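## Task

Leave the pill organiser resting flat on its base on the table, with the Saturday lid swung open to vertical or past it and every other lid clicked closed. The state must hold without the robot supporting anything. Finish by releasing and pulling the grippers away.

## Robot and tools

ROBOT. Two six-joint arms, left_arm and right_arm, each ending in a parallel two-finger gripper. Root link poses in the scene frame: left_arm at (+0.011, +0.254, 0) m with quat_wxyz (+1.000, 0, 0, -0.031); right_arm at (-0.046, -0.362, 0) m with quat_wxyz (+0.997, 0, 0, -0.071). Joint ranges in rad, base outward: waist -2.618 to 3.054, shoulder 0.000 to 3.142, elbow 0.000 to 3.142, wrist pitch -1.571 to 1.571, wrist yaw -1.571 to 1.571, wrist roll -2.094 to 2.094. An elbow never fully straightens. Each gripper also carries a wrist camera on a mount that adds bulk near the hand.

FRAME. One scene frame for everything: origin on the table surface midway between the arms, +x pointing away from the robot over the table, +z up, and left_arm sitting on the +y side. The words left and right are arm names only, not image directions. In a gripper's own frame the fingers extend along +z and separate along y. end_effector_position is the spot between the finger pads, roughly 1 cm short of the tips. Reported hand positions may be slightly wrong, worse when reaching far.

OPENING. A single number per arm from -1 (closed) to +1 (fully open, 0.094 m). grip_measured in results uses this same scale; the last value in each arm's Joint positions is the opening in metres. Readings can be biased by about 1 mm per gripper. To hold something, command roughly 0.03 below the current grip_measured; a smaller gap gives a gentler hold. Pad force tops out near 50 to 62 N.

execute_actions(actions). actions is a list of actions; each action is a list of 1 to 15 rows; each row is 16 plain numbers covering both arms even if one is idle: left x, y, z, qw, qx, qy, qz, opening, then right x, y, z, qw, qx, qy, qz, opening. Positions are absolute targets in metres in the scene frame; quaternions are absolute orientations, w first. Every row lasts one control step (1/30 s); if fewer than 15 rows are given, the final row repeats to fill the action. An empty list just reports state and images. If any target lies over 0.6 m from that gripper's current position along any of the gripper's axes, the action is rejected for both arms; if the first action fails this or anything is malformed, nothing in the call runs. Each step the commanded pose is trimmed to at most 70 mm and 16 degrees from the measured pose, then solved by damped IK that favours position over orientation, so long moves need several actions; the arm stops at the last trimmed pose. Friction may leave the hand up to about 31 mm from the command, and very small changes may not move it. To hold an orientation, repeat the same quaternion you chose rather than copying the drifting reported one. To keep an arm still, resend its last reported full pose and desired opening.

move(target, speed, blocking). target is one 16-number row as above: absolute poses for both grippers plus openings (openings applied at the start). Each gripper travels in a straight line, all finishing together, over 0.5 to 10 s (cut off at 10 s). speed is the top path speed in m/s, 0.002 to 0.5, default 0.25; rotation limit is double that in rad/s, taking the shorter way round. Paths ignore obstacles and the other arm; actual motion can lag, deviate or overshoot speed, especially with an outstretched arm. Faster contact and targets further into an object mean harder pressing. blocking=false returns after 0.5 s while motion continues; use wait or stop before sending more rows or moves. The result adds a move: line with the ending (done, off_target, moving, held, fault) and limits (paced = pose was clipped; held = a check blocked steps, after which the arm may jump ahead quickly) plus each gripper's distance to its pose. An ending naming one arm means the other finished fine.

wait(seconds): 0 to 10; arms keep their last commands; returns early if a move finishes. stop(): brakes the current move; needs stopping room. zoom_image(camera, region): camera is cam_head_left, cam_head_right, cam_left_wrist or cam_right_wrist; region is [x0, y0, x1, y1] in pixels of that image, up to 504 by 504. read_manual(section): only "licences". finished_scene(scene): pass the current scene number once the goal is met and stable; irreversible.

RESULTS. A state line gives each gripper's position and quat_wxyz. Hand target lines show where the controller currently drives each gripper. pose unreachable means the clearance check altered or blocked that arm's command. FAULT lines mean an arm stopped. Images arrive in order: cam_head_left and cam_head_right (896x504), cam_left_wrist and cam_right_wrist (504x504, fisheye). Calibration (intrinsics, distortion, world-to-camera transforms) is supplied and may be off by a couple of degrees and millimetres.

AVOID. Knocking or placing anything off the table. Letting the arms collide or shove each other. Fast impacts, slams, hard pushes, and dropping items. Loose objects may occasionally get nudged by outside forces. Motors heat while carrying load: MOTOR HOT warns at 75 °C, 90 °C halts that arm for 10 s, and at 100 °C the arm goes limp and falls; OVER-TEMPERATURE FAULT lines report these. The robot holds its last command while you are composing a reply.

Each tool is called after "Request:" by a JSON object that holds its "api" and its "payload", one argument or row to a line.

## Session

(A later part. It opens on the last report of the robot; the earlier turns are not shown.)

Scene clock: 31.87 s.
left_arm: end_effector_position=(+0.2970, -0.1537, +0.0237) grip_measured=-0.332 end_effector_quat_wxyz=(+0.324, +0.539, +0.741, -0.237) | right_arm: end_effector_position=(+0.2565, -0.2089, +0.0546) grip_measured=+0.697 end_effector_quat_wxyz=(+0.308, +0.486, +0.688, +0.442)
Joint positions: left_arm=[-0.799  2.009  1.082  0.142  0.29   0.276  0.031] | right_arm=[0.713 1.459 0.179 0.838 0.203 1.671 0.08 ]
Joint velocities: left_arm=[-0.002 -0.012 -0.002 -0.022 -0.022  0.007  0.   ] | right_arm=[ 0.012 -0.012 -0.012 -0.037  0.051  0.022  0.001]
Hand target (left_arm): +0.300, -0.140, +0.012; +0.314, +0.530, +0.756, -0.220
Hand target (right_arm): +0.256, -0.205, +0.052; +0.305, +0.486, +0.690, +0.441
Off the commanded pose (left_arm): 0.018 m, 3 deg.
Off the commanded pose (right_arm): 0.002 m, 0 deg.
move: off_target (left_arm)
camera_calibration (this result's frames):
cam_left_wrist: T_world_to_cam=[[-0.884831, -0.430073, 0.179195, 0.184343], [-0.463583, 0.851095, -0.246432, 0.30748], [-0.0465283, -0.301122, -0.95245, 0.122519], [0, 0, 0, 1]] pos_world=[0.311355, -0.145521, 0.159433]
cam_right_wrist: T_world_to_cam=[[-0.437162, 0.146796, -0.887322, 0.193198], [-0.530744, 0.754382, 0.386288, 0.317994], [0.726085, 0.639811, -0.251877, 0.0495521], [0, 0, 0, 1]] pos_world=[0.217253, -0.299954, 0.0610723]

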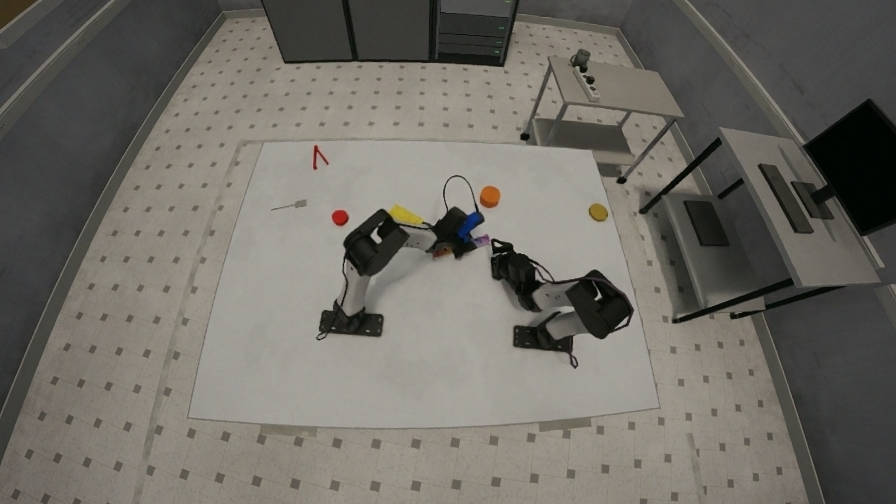

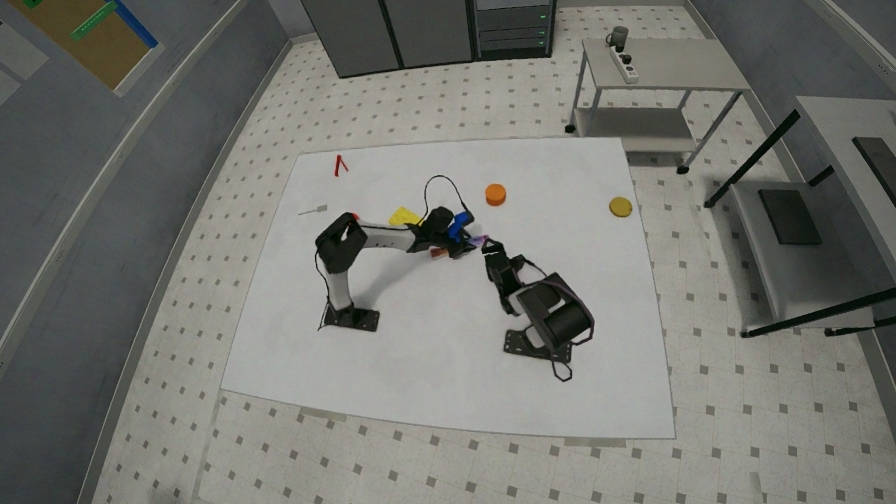

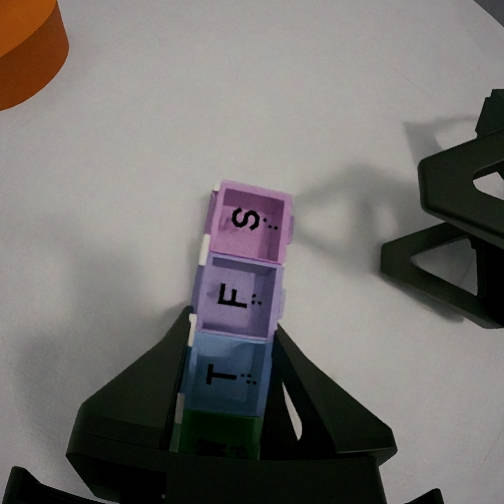

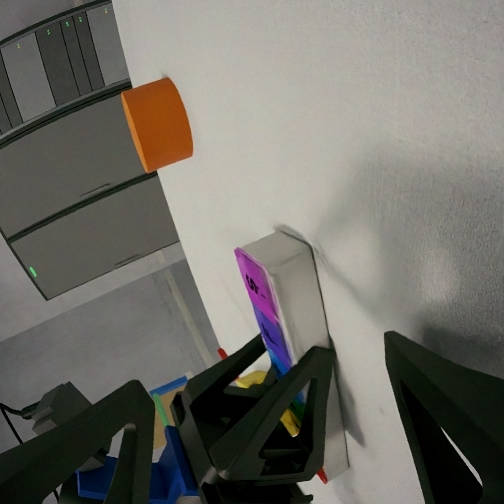

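Request:
{"api": "move", "payload": {
  "target": [0.30,-0.14,0.012,0.314,0.530,0.757,-0.220,-0.37,0.303,-0.199,0.053,0.338,0.531,0.655,0.418,0.7],
  "speed": 0.04
}}

Scene clock: 35.17 s.
left_arm: end_effector_position=(+0.2971, -0.1538, +0.0238) grip_measured=-0.332 end_effector_quat_wxyz=(+0.324, +0.538, +0.741, -0.237) | right_arm: end_effector_position=(+0.3035, -0.2035, +0.0580) grip_measured=+0.697 end_effector_quat_wxyz=(+0.342, +0.529, +0.649, +0.425)
Joint positions: left_arm=[-0.799  2.009  1.082  0.143  0.289  0.275  0.031] | right_arm=[0.713 1.642 0.359 0.842 0.329 1.728 0.08 ]
Joint velocities: left_arm=[ 0.002 -0.022 -0.012  0.022 -0.022 -0.037  0.   ] | right_arm=[-0.012  0.022 -0.017 -0.037 -0.007  0.066  0.001]
Hand target (left_arm): +0.300, -0.140, +0.012; +0.314, +0.530, +0.756, -0.220
Hand target (right_arm): +0.303, -0.200, +0.052; +0.338, +0.531, +0.655, +0.418
Off the commanded pose (left_arm): 0.018 m, 3 deg.
Off the commanded pose (right_arm): 0.007 m, 1 deg.
move: off_target (left_arm)
camera_calibration (this result's frames):
cam_left_wrist: T_world_to_cam=[[-0.884523, -0.430666, 0.179294, 0.184232], [-0.464211, 0.850588, -0.246999, 0.307753], [-0.0461319, -0.301706, -0.952284, 0.122404], [0, 0, 0, 1]] pos_world=[0.311466, -0.145498, 0.159546]
cam_right_wrist: T_world_to_cam=[[-0.398486, 0.209013, -0.893041, 0.217207], [-0.42912, 0.818054, 0.38294, 0.319836], [0.810596, 0.535818, -0.236291, -0.0349355], [0, 0, 0, 1]] pos_world=[0.252121, -0.288323, 0.0632417]

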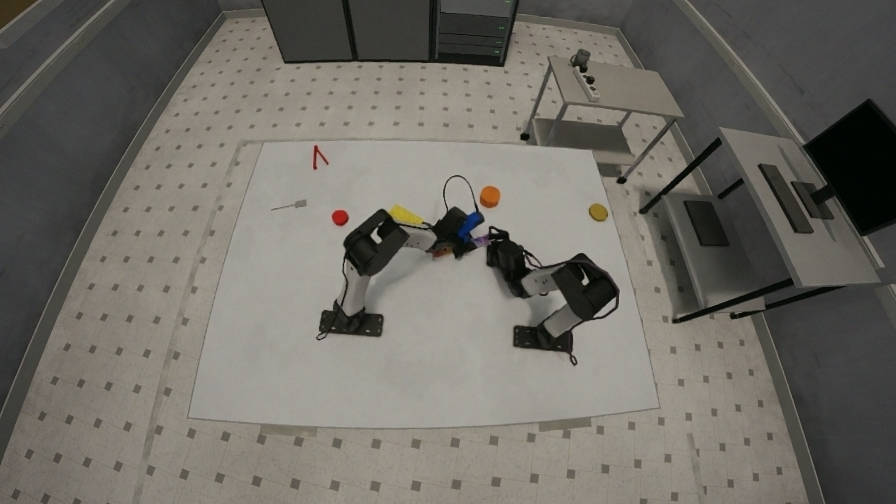

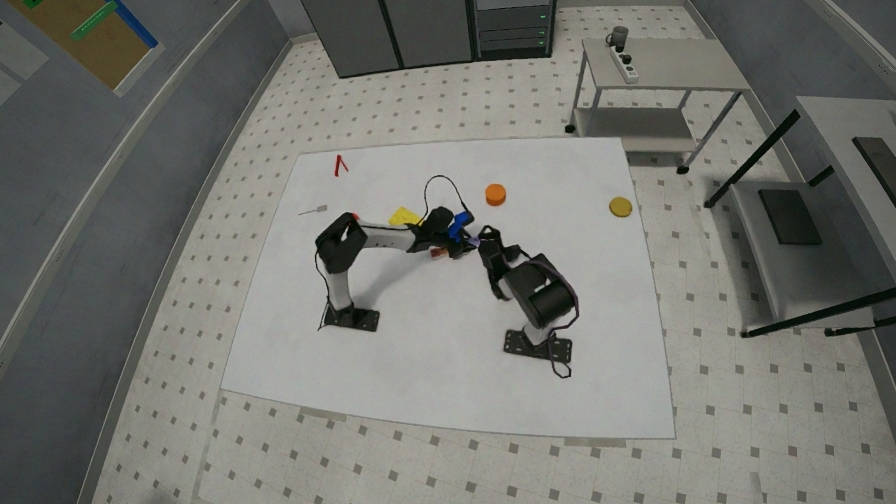

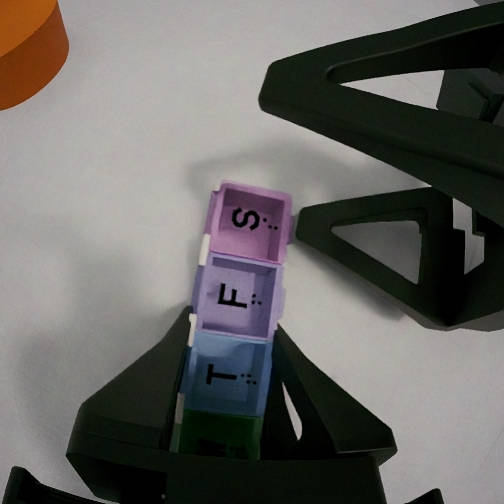

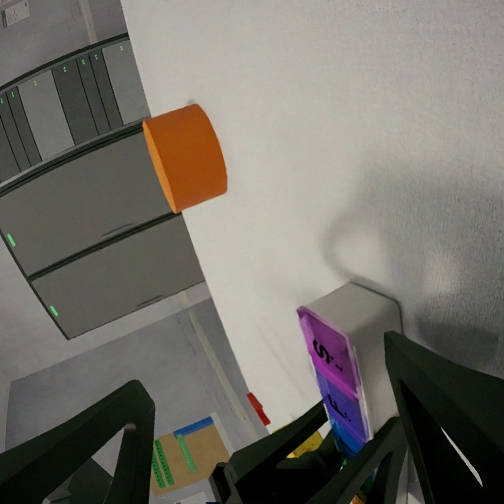

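Request:
{"api": "move", "payload": {
  "target": [0.30,-0.14,0.012,0.314,0.530,0.757,-0.220,-0.37,0.316,-0.192,0.052,0.323,0.507,0.673,0.429,0.85],
  "speed": 0.03
}}

Scene clock: 37.67 s.
left_arm: end_effector_position=(+0.2981, -0.1534, +0.0238) grip_measured=-0.332 end_effector_quat_wxyz=(+0.325, +0.536, +0.743, -0.235) | right_arm: end_effector_position=(+0.3107, -0.1922, +0.0534) grip_measured=+0.847 end_effector_quat_wxyz=(+0.325, +0.507, +0.672, +0.431)
Joint positions: left_arm=[-0.799  2.009  1.082  0.144  0.283  0.271  0.031] | right_arm=[0.693 1.684 0.396 0.843 0.246 1.688 0.087]
Joint velocities: left_arm=[ 0.002 -0.022 -0.007 -0.007  0.007 -0.139  0.   ] | right_arm=[ 0.007 -0.002 -0.012 -0.007 -0.007  0.081 -0.001]
Hand target (left_arm): +0.300, -0.140, +0.012; +0.314, +0.530, +0.757, -0.220
Hand target (right_arm): +0.316, -0.192, +0.052; +0.324, +0.507, +0.673, +0.430
Off the commanded pose (left_arm): 0.018 m, 3 deg.
Off the commanded pose (right_arm): 0.005 m, 0 deg.
move: off_target (left_arm)
camera_calibration (this result's frames):
cam_left_wrist: T_world_to_cam=[[-0.881563, -0.437219, 0.178007, 0.183432], [-0.470088, 0.847555, -0.246309, 0.309121], [-0.04318, -0.300815, -0.952704, 0.121761], [0, 0, 0, 1]] pos_world=[0.312278, -0.145169, 0.159489]
cam_right_wrist: T_world_to_cam=[[-0.424548, 0.172064, -0.888906, 0.214443], [-0.480787, 0.789075, 0.382367, 0.326004], [0.767205, 0.589707, -0.252274, -0.0232144], [0, 0, 0, 1]] pos_world=[0.26559, -0.28045, 0.0601103]

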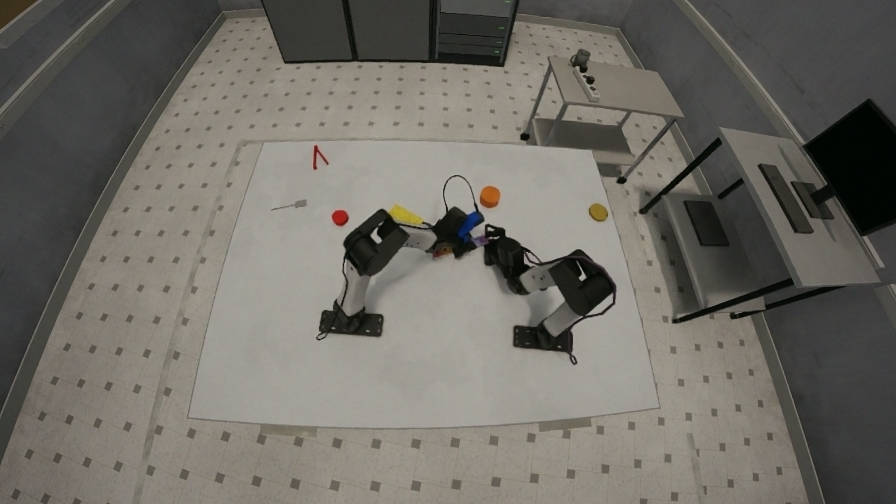

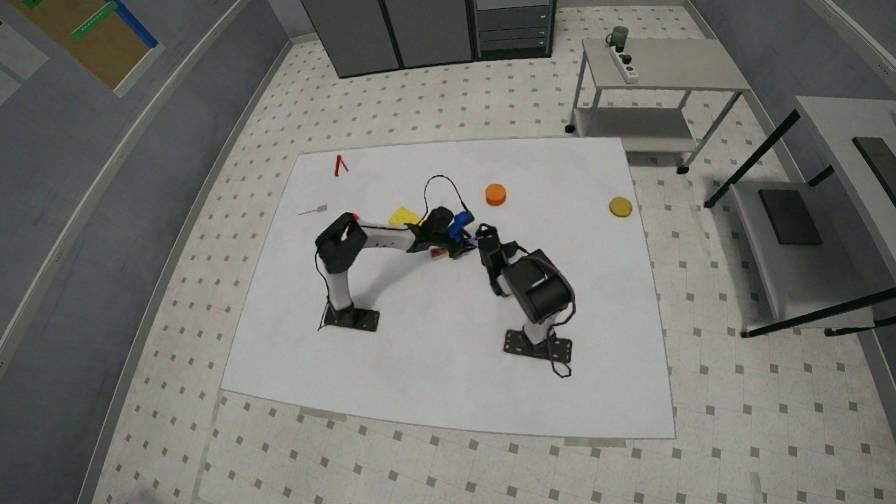

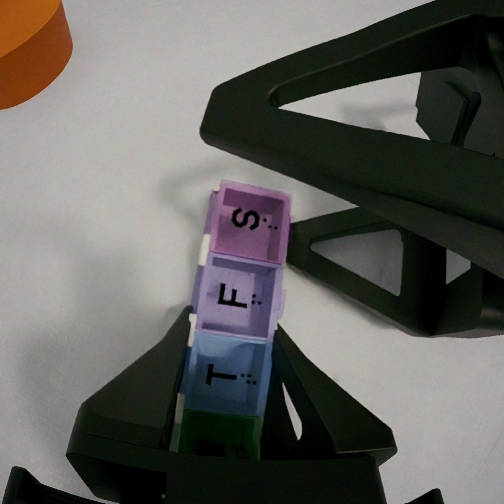

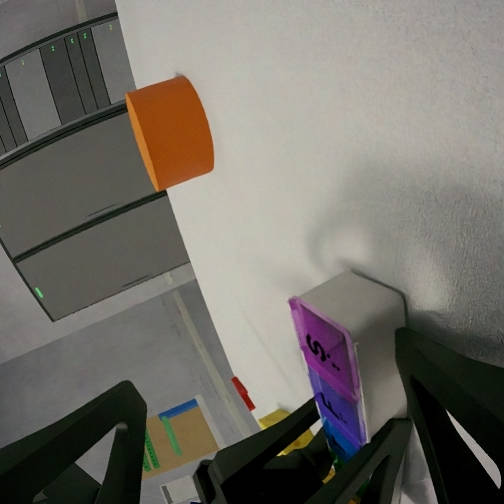

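Close fingers to raise, then lift.

Request:
{"api": "execute_actions", "payload": {
  "actions": [
    [[0.30,-0.14,0.012,0.314,0.530,0.757,-0.220,-0.37,0.313,-0.195,0.054,0.323,0.507,0.673,0.429,0.7]],
    [[0.30,-0.14,0.012,0.314,0.530,0.757,-0.220,-0.37,0.313,-0.195,0.056,0.323,0.507,0.673,0.429,0.55]],
    [[0.30,-0.14,0.012,0.314,0.530,0.757,-0.220,-0.37,0.313,-0.195,0.06,0.323,0.507,0.673,0.429,0.4]],
    [[0.30,-0.14,0.012,0.314,0.530,0.757,-0.220,-0.37,0.313,-0.195,0.065,0.323,0.507,0.673,0.429,0.25]]
  ]
}}

Scene clock: 41.03 s.
left_arm: end_effector_position=(+0.3000, -0.1528, +0.0240) grip_measured=-0.332 end_effector_quat_wxyz=(+0.328, +0.533, +0.744, -0.232) | right_arm: end_effector_position=(+0.3063, -0.1933, +0.0566) grip_measured=+0.253 end_effector_quat_wxyz=(+0.319, +0.506, +0.680, +0.424)
Joint positions: left_arm=[-0.798  2.009  1.082  0.147  0.275  0.268  0.031] | right_arm=[0.692 1.634 0.396 0.771 0.236 1.684 0.059]
Joint velocities: left_arm=[ 0.022  0.002 -0.002 -0.037  0.007  0.051  0.001] | right_arm=[ 0.007  0.002  0.002 -0.022 -0.11  -0.037  0.001]
Hand target (left_arm): +0.300, -0.140, +0.012; +0.314, +0.530, +0.757, -0.220
Hand target (right_arm): +0.313, -0.195, +0.065; +0.324, +0.507, +0.674, +0.429
Off the commanded pose (left_arm): 0.018 m, 3 deg.
Off the commanded pose (right_arm): 0.011 m, 1 deg.
camera_calibration (this result's frames):
cam_left_wrist: T_world_to_cam=[[-0.878614, -0.444681, 0.174057, 0.1834], [-0.476123, 0.843736, -0.247823, 0.310873], [-0.0366558, -0.300613, -0.953042, 0.120347], [0, 0, 0, 1]] pos_world=[0.313563, -0.144563, 0.159815]
cam_right_wrist: T_world_to_cam=[[-0.443166, 0.158703, -0.882279, 0.218272], [-0.481037, 0.788401, 0.38344, 0.323368], [0.756443, 0.594337, -0.273051, -0.0130595], [0, 0, 0, 1]] pos_world=[0.262162, -0.281822, 0.065019]

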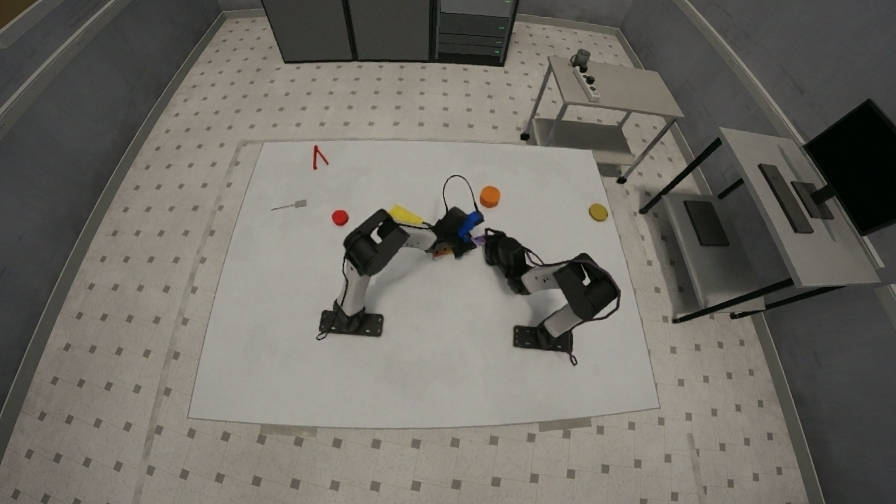

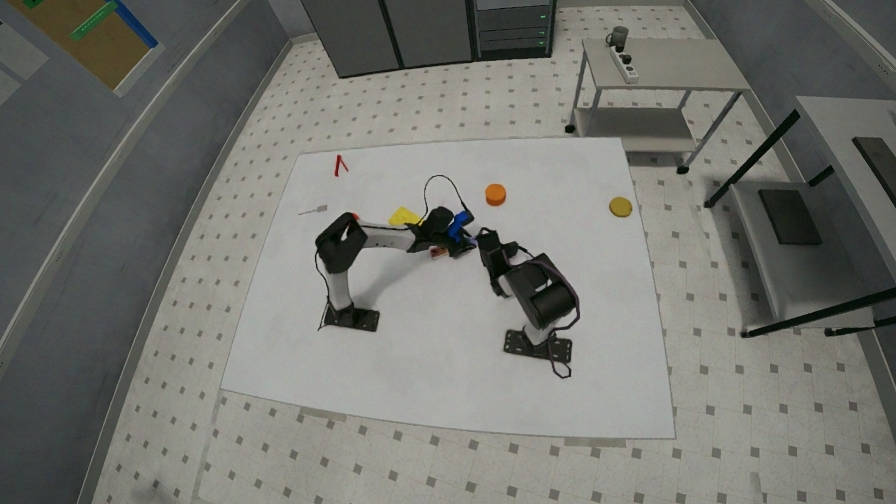

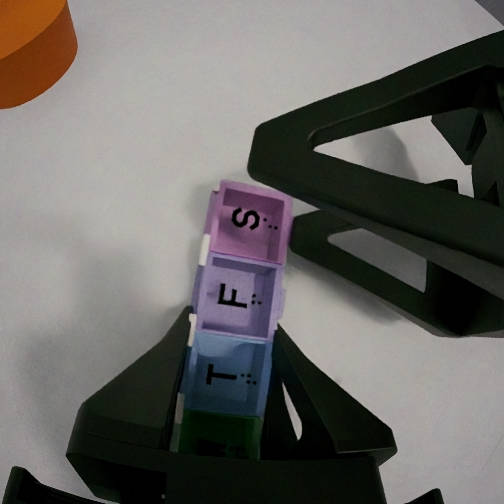

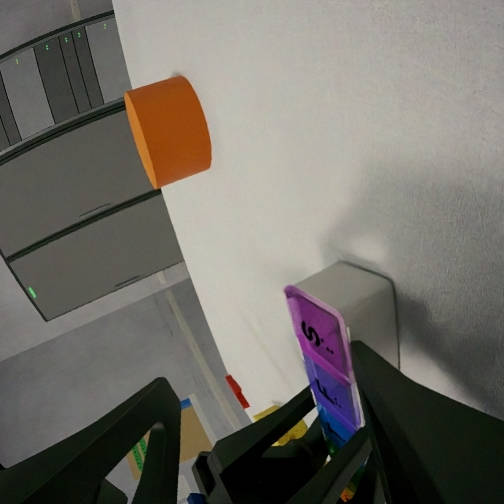

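Request:
{"api": "execute_actions", "payload": {
  "actions": []
}}

Scene clock: 44.20 s.
left_arm: end_effector_position=(+0.3000, -0.1528, +0.0240) grip_measured=-0.332 end_effector_quat_wxyz=(+0.328, +0.533, +0.744, -0.232) | right_arm: end_effector_position=(+0.3063, -0.1933, +0.0566) grip_measured=+0.253 end_effector_quat_wxyz=(+0.319, +0.506, +0.680, +0.424)
Joint positions: left_arm=[-0.798  2.009  1.082  0.147  0.275  0.268  0.031] | right_arm=[0.692 1.634 0.396 0.771 0.236 1.684 0.059]
Joint velocities: left_arm=[-0.012 -0.002 -0.022  0.022 -0.051 -0.007  0.001] | right_arm=[ 0.002  0.007  0.007 -0.051 -0.11  -0.022  0.001]
Hand target (left_arm): +0.300, -0.140, +0.012; +0.314, +0.530, +0.757, -0.220
Hand target (right_arm): +0.313, -0.195, +0.065; +0.324, +0.507, +0.674, +0.429
Off the commanded pose (left_arm): 0.018 m, 3 deg.
Off the commanded pose (right_arm): 0.011 m, 1 deg.
camera_calibration (this result's frames):
cam_left_wrist: T_world_to_cam=[[-0.878614, -0.444681, 0.174057, 0.1834], [-0.476123, 0.843736, -0.247823, 0.310873], [-0.0366558, -0.300613, -0.953042, 0.120347], [0, 0, 0, 1]] pos_world=[0.313563, -0.144563, 0.159815]
cam_right_wrist: T_world_to_cam=[[-0.443166, 0.158703, -0.882279, 0.218272], [-0.481037, 0.788401, 0.38344, 0.323368], [0.756443, 0.594337, -0.273051, -0.0130595], [0, 0, 0, 1]] pos_world=[0.262162, -0.281822, 0.065019]

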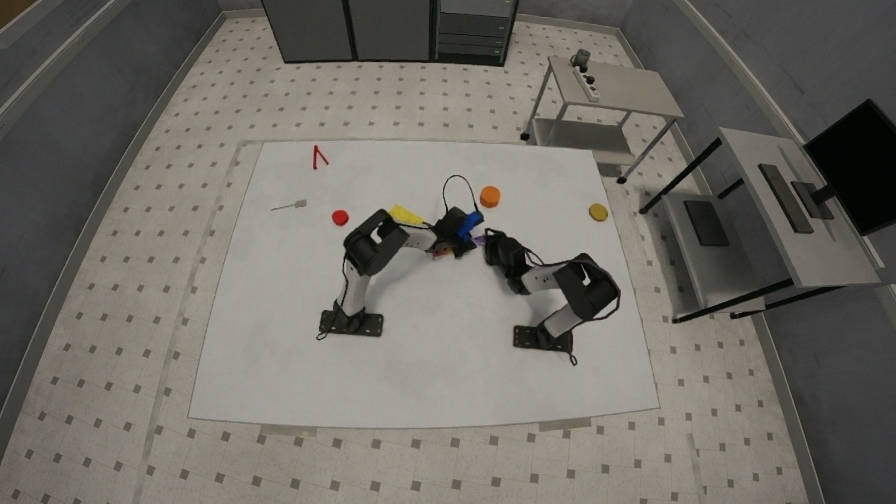

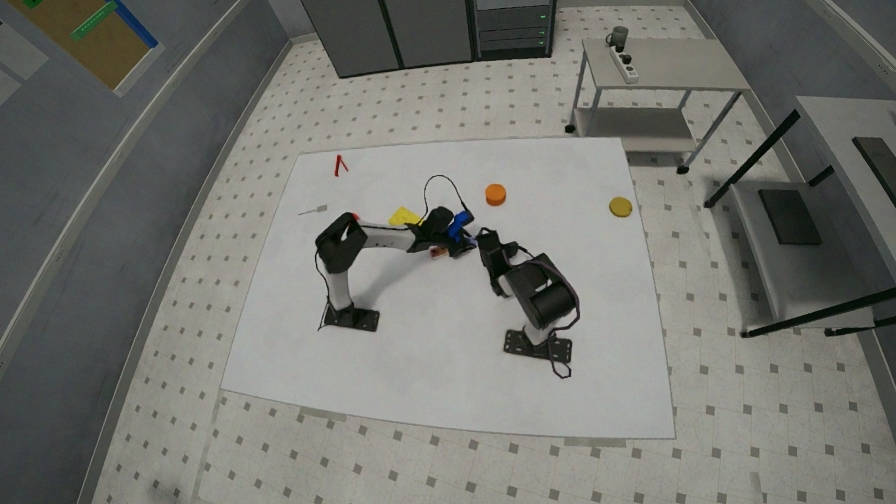

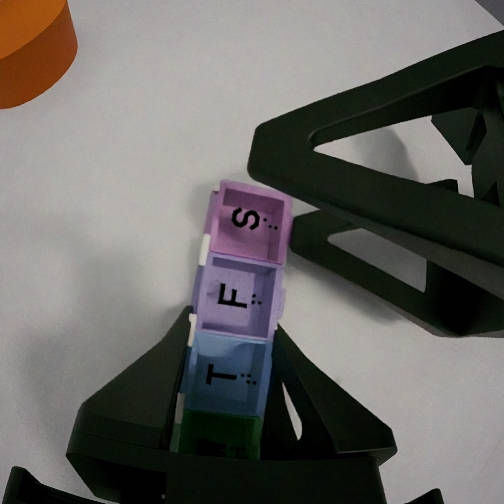

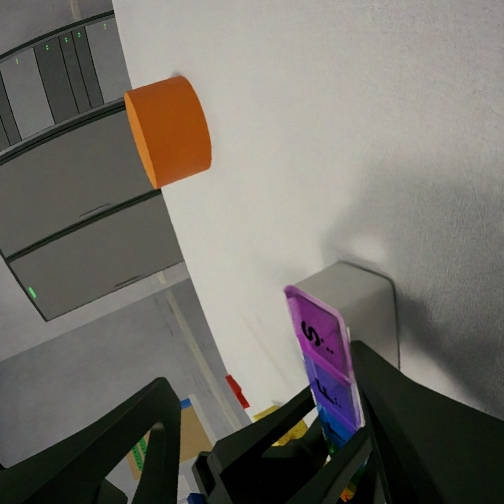

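Request:
{"api": "execute_actions", "payload": {
  "actions": [
    [[0.30,-0.14,0.012,0.314,0.530,0.757,-0.220,-0.37,0.308,-0.198,0.056,0.323,0.507,0.673,0.429,0.7]],
    [[0.30,-0.14,0.012,0.314,0.530,0.757,-0.220,-0.37,0.326,-0.195,0.056,0.323,0.507,0.673,0.429,0.7]],
    [[0.30,-0.14,0.012,0.314,0.530,0.757,-0.220,-0.37,0.326,-0.195,0.056,0.323,0.507,0.673,0.429,0.7]],
    [[0.30,-0.14,0.012,0.314,0.530,0.757,-0.220,-0.37,0.328,-0.195,0.060,0.323,0.507,0.673,0.429,0.45]],
    [[0.30,-0.14,0.012,0.314,0.530,0.757,-0.220,-0.37,0.328,-0.195,0.060,0.323,0.507,0.673,0.429,0.45]]
  ]
}}

Scene clock: 48.03 s.
left_arm: end_effector_position=(+0.3054, -0.1500, +0.0241) grip_measured=-0.332 end_effector_quat_wxyz=(+0.332, +0.527, +0.749, -0.225) | right_arm: end_effector_position=(+0.3186, -0.1939, +0.0524) grip_measured=+0.453 end_effector_quat_wxyz=(+0.317, +0.507, +0.681, +0.422)
Joint positions: left_arm=[-0.792  2.009  1.082  0.15   0.259  0.265  0.031] | right_arm=[0.664 1.686 0.434 0.783 0.21  1.671 0.068]
Joint velocities: left_arm=[ 0.002 -0.002 -0.007 -0.095 -0.037  0.007 -0.   ] | right_arm=[ 0.002 -0.012  0.002  0.022 -0.051  0.007  0.   ]
Hand target (left_arm): +0.300, -0.140, +0.012; +0.314, +0.530, +0.757, -0.220
Hand target (right_arm): +0.328, -0.195, +0.060; +0.324, +0.507, +0.674, +0.429
Off the commanded pose (left_arm): 0.017 m, 2 deg.
Off the commanded pose (right_arm): 0.012 m, 1 deg.
camera_calibration (this result's frames):
cam_left_wrist: T_world_to_cam=[[-0.87086, -0.463028, 0.164947, 0.184439], [-0.49101, 0.834934, -0.248585, 0.314322], [-0.0226182, -0.297474, -0.954462, 0.117675], [0, 0, 0, 1]] pos_world=[0.317617, -0.142032, 0.16003]
cam_right_wrist: T_world_to_cam=[[-0.447653, 0.156245, -0.880451, 0.220998], [-0.479622, 0.789048, 0.383882, 0.330997], [0.754698, 0.59413, -0.278282, -0.0223321], [0, 0, 0, 1]] pos_world=[0.274538, -0.282434, 0.0612996]

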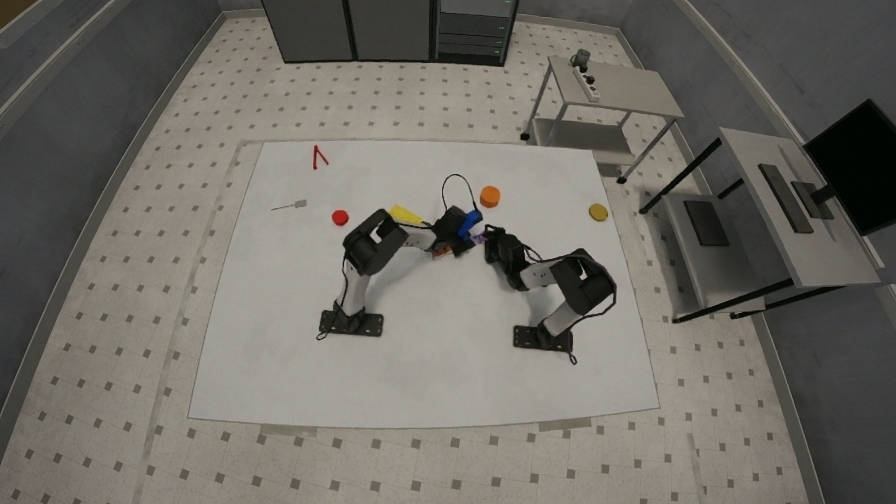

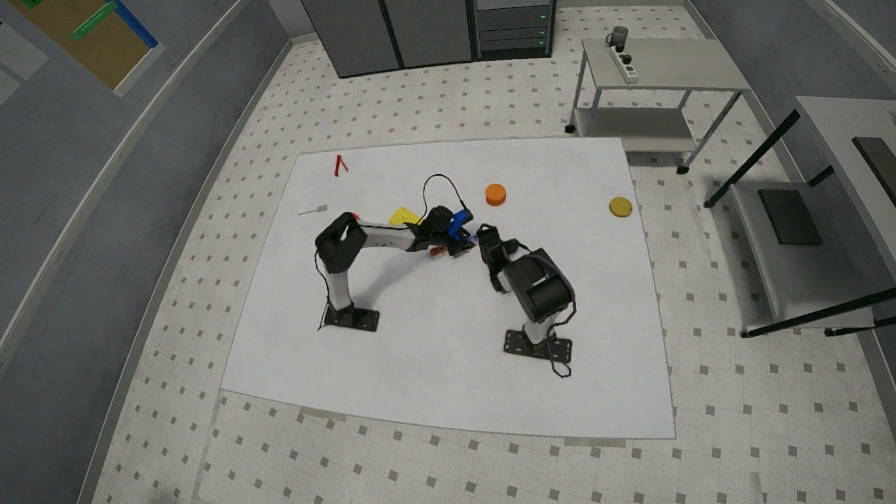

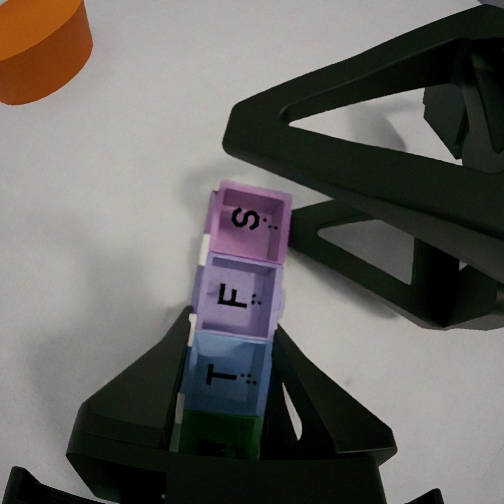

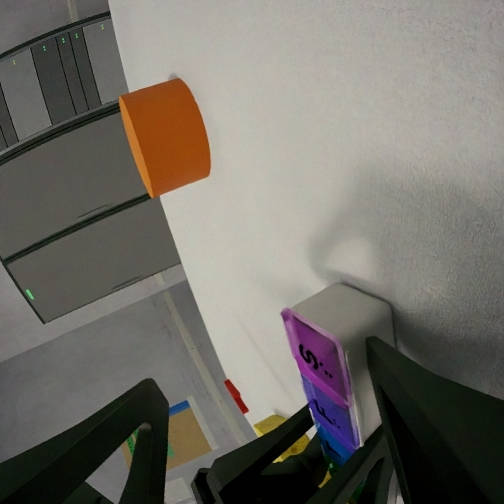

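Request:
{"api": "execute_actions", "payload": {
  "actions": [
    [[0.30,-0.14,0.012,0.314,0.530,0.757,-0.220,-0.37,0.328,-0.195,0.065,0.323,0.507,0.673,0.429,0.25]],
    [[0.30,-0.14,0.012,0.314,0.530,0.757,-0.220,-0.37,0.328,-0.195,0.07,0.323,0.507,0.673,0.429,0.1]],
    [[0.30,-0.14,0.012,0.314,0.530,0.757,-0.220,-0.37,0.328,-0.195,0.07,0.323,0.507,0.673,0.429,0.1]]
  ]
}}

Scene clock: 50.93 s.
left_arm: end_effector_position=(+0.3060, -0.1499, +0.0243) grip_measured=-0.332 end_effector_quat_wxyz=(+0.333, +0.527, +0.749, -0.225) | right_arm: end_effector_position=(+0.3154, -0.1952, +0.0514) grip_measured=+0.103 end_effector_quat_wxyz=(+0.311, +0.509, +0.689, +0.410)
Joint positions: left_arm=[-0.791  2.009  1.082  0.151  0.258  0.265  0.031] | right_arm=[0.664 1.657 0.441 0.715 0.208 1.671 0.052]
Joint velocities: left_arm=[-0.002 -0.007 -0.007  0.007 -0.022 -0.007 -0.001] | right_arm=[-0.007 -0.007 -0.007  0.007  0.11  -0.022 -0.001]
Hand target (left_arm): +0.300, -0.140, +0.012; +0.314, +0.530, +0.757, -0.220
Hand target (right_arm): +0.327, -0.196, +0.070; +0.324, +0.507, +0.674, +0.429
Off the commanded pose (left_arm): 0.017 m, 2 deg.
Off the commanded pose (right_arm): 0.022 m, 3 deg.
camera_calibration (this result's frames):
cam_left_wrist: T_world_to_cam=[[-0.870351, -0.464347, 0.163921, 0.18469], [-0.49199, 0.834074, -0.249531, 0.314703], [-0.0208531, -0.297827, -0.954392, 0.1173], [0, 0, 0, 1]] pos_world=[0.318022, -0.14179, 0.160204]
cam_right_wrist: T_world_to_cam=[[-0.472234, 0.142104, -0.869944, 0.223364], [-0.470994, 0.793544, 0.385295, 0.328967], [0.745091, 0.591688, -0.307808, -0.0153654], [0, 0, 0, 1]] pos_world=[0.27187, -0.283699, 0.0628349]

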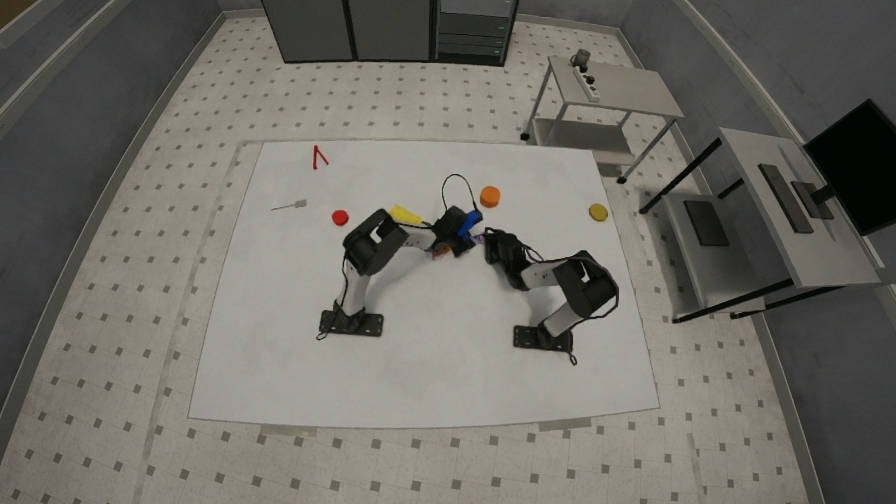

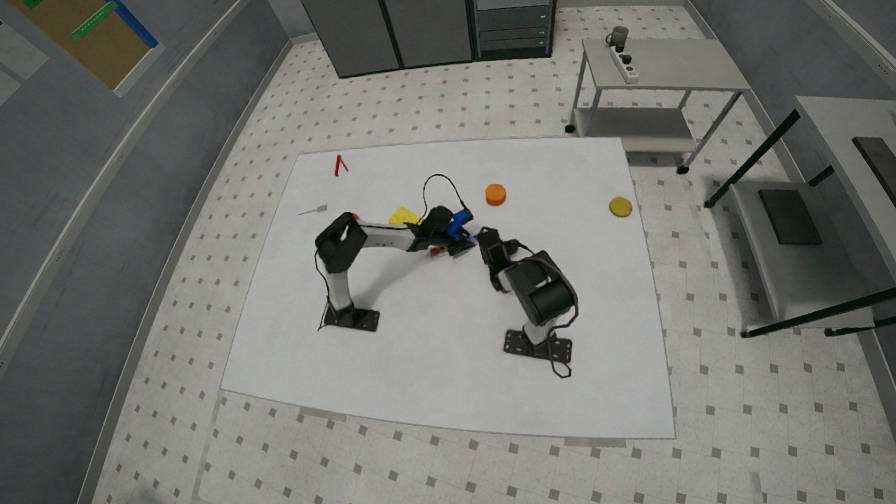

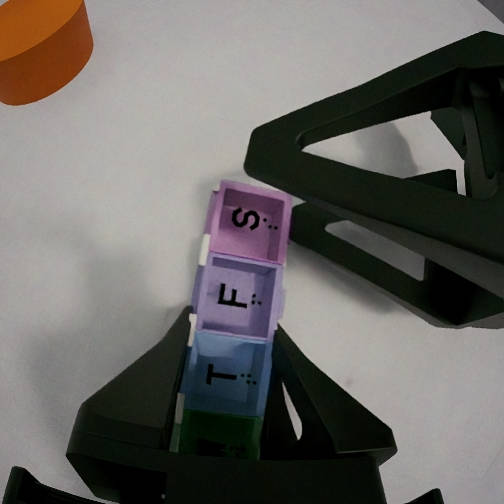

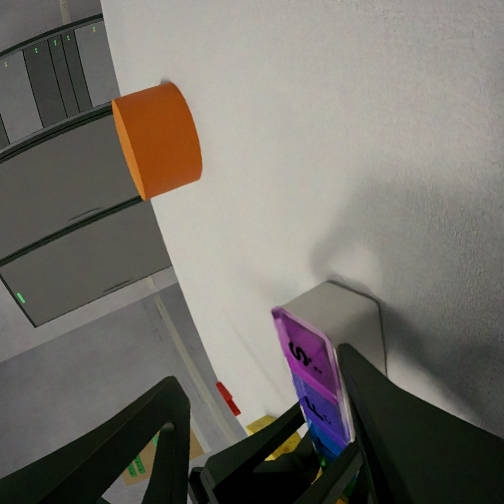

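Caught under the tab. Raise harder.

Request:
{"api": "execute_actions", "payload": {
  "actions": [
    [[0.30,-0.14,0.012,0.314,0.530,0.757,-0.220,-0.37,0.33,-0.195,0.082,0.323,0.507,0.673,0.429,0.1]],
    [[0.30,-0.14,0.012,0.314,0.530,0.757,-0.220,-0.37,0.33,-0.195,0.092,0.323,0.507,0.673,0.429,0.1]]
  ]
}}

Scene clock: 52.67 s.
left_arm: end_effector_position=(+0.3060, -0.1499, +0.0243) grip_measured=-0.332 end_effector_quat_wxyz=(+0.333, +0.527, +0.749, -0.225) | right_arm: end_effector_position=(+0.3273, -0.1920, +0.0890) grip_measured=+0.103 end_effector_quat_wxyz=(+0.323, +0.506, +0.674, +0.432)
Joint positions: left_arm=[-0.791  2.009  1.082  0.151  0.258  0.265  0.031] | right_arm=[0.656 1.564 0.502 0.62  0.206 1.67  0.052]
Joint velocities: left_arm=[ 0.007  0.002  0.002 -0.051 -0.022 -0.051 -0.   ] | right_arm=[-0.007 -0.012  0.007  0.051  0.007 -0.022 -0.   ]
Hand target (left_arm): +0.300, -0.140, +0.012; +0.314, +0.530, +0.757, -0.220
Hand target (right_arm): +0.330, -0.195, +0.092; +0.323, +0.507, +0.673, +0.429
Off the commanded pose (left_arm): 0.017 m, 2 deg.
Off the commanded pose (right_arm): 0.005 m, 0 deg.
camera_calibration (this result's frames):
cam_left_wrist: T_world_to_cam=[[-0.870351, -0.464347, 0.163921, 0.18469], [-0.49199, 0.834074, -0.249531, 0.314703], [-0.0208531, -0.297827, -0.954392, 0.1173], [0, 0, 0, 1]] pos_world=[0.318022, -0.14179, 0.160204]
cam_right_wrist: T_world_to_cam=[[-0.426647, 0.170072, -0.888284, 0.253309], [-0.485332, 0.785716, 0.383541, 0.320911], [0.763168, 0.594749, -0.252682, -0.0247319], [0, 0, 0, 1]] pos_world=[0.282697, -0.280517, 0.0956784]

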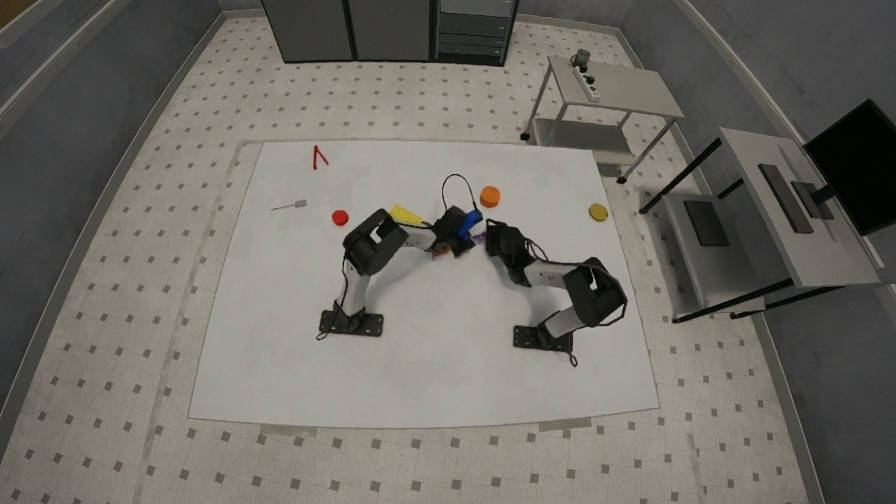

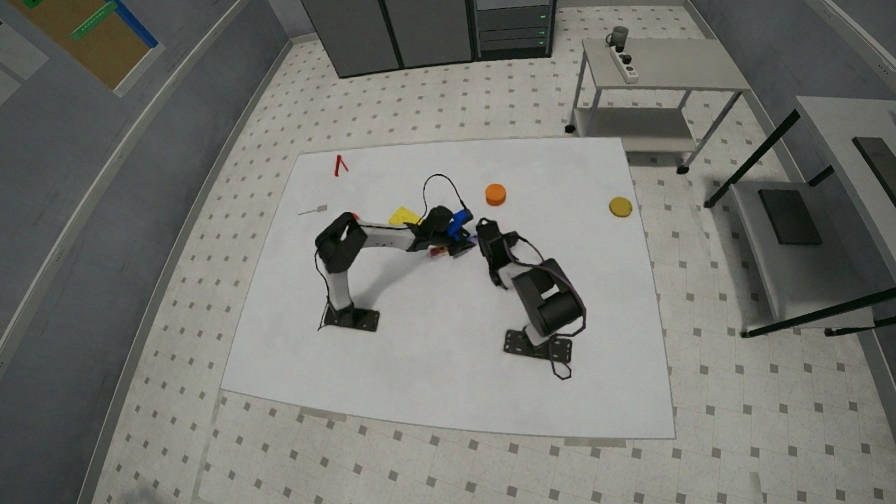

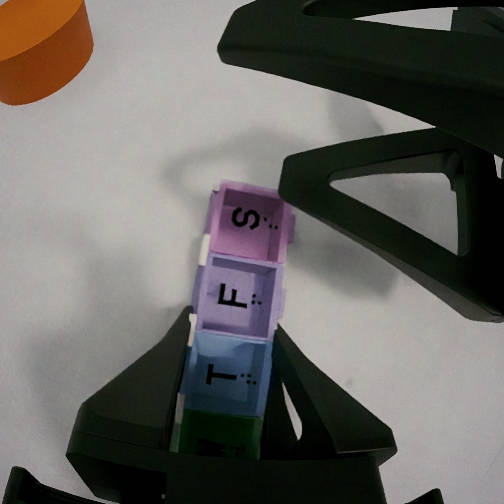

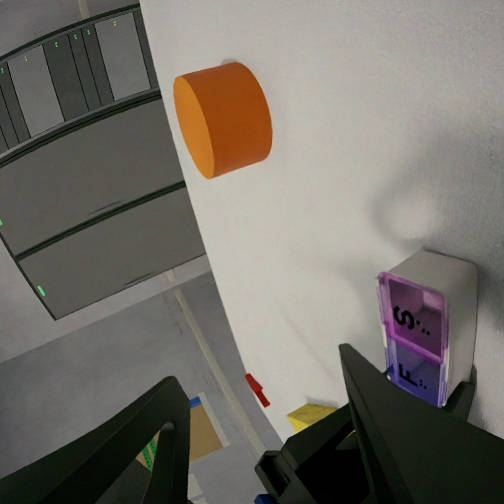

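Request:
{"api": "execute_actions", "payload": {
  "actions": [
    [[0.30,-0.14,0.012,0.314,0.530,0.757,-0.220,-0.37,0.30,-0.20,0.085,0.323,0.507,0.673,0.429,0.6]],
    [[0.30,-0.14,0.012,0.314,0.530,0.757,-0.220,-0.37,0.30,-0.20,0.052,0.323,0.507,0.673,0.429,0.6]],
    [[0.30,-0.14,0.012,0.314,0.530,0.757,-0.220,-0.37,0.30,-0.20,0.052,0.323,0.507,0.673,0.429,0.6]],
    [[0.30,-0.14,0.012,0.314,0.530,0.757,-0.220,-0.37,0.328,-0.193,0.054,0.323,0.507,0.673,0.429,0.6]],
    [[0.30,-0.14,0.012,0.314,0.530,0.757,-0.220,-0.37,0.328,-0.193,0.054,0.323,0.507,0.673,0.429,0.6]],
    [[0.30,-0.14,0.012,0.314,0.530,0.757,-0.220,-0.37,0.332,-0.192,0.06,0.323,0.507,0.673,0.429,0.35]],
    [[0.30,-0.14,0.012,0.314,0.530,0.757,-0.220,-0.37,0.335,-0.191,0.066,0.323,0.507,0.673,0.429,0.15]],
    [[0.30,-0.14,0.012,0.314,0.530,0.757,-0.220,-0.37,0.335,-0.191,0.066,0.323,0.507,0.673,0.429,0.15]]
  ]
}}

Scene clock: 64.97 s.
left_arm: end_effector_position=(+0.3121, -0.1466, +0.0243) grip_measured=-0.332 end_effector_quat_wxyz=(+0.338, +0.519, +0.754, -0.216) | right_arm: end_effector_position=(+0.3245, -0.1914, +0.0501) grip_measured=+0.153 end_effector_quat_wxyz=(+0.315, +0.510, +0.686, +0.413)
Joint positions: left_arm=[-0.785  2.009  1.082  0.156  0.236  0.259  0.031] | right_arm=[0.663 1.703 0.471 0.742 0.211 1.671 0.054]
Joint velocities: left_arm=[ 0.007  0.007  0.007 -0.037 -0.037 -0.007 -0.   ] | right_arm=[-0.002  0.012  0.007  0.051  0.007 -0.022 -0.001]
Hand target (left_arm): +0.300, -0.140, +0.012; +0.314, +0.529, +0.757, -0.220
Hand target (right_arm): +0.335, -0.191, +0.066; +0.324, +0.507, +0.674, +0.429
Off the commanded pose (left_arm): 0.019 m, 3 deg.
Off the commanded pose (right_arm): 0.019 m, 3 deg.
camera_calibration (this result's frames):
cam_left_wrist: T_world_to_cam=[[-0.859892, -0.487333, 0.151964, 0.185168], [-0.510468, 0.822668, -0.25028, 0.319162], [-0.00304616, -0.292787, -0.956173, 0.113682], [0, 0, 0, 1]] pos_world=[0.322493, -0.139041, 0.16044]
cam_right_wrist: T_world_to_cam=[[-0.462786, 0.147627, -0.874091, 0.22417], [-0.47126, 0.794188, 0.38364, 0.33099], [0.750828, 0.589467, -0.297969, -0.0275278], [0, 0, 0, 1]] pos_world=[0.280394, -0.279735, 0.0607619]

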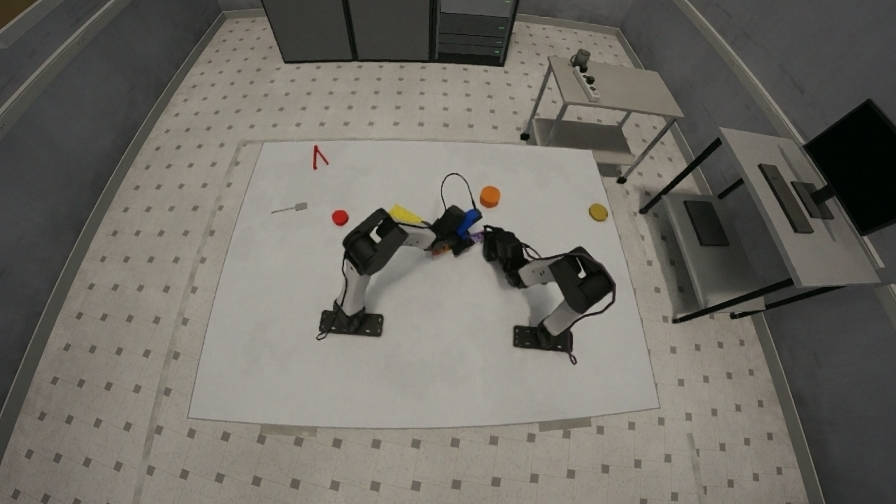

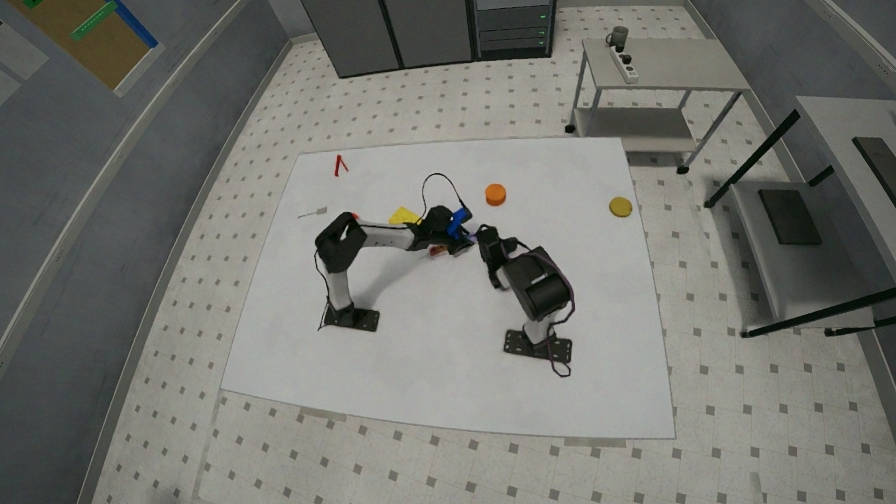

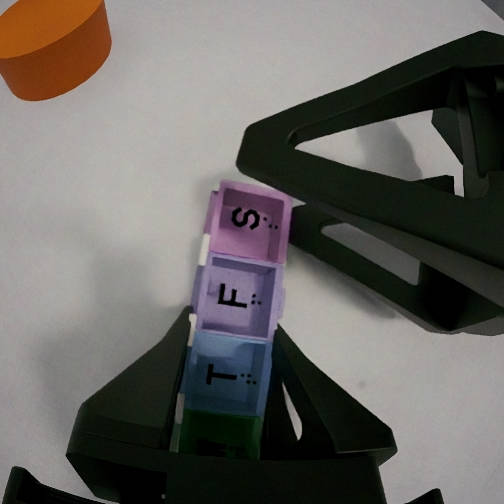

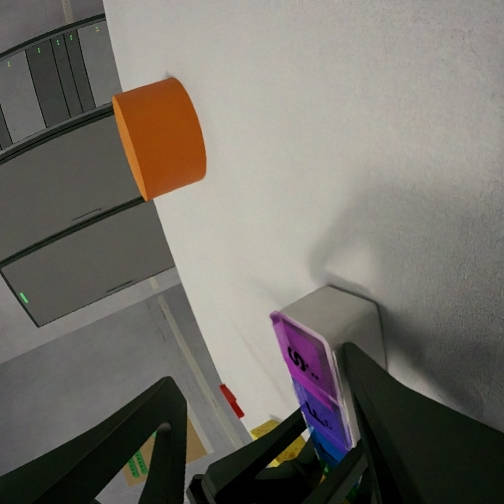

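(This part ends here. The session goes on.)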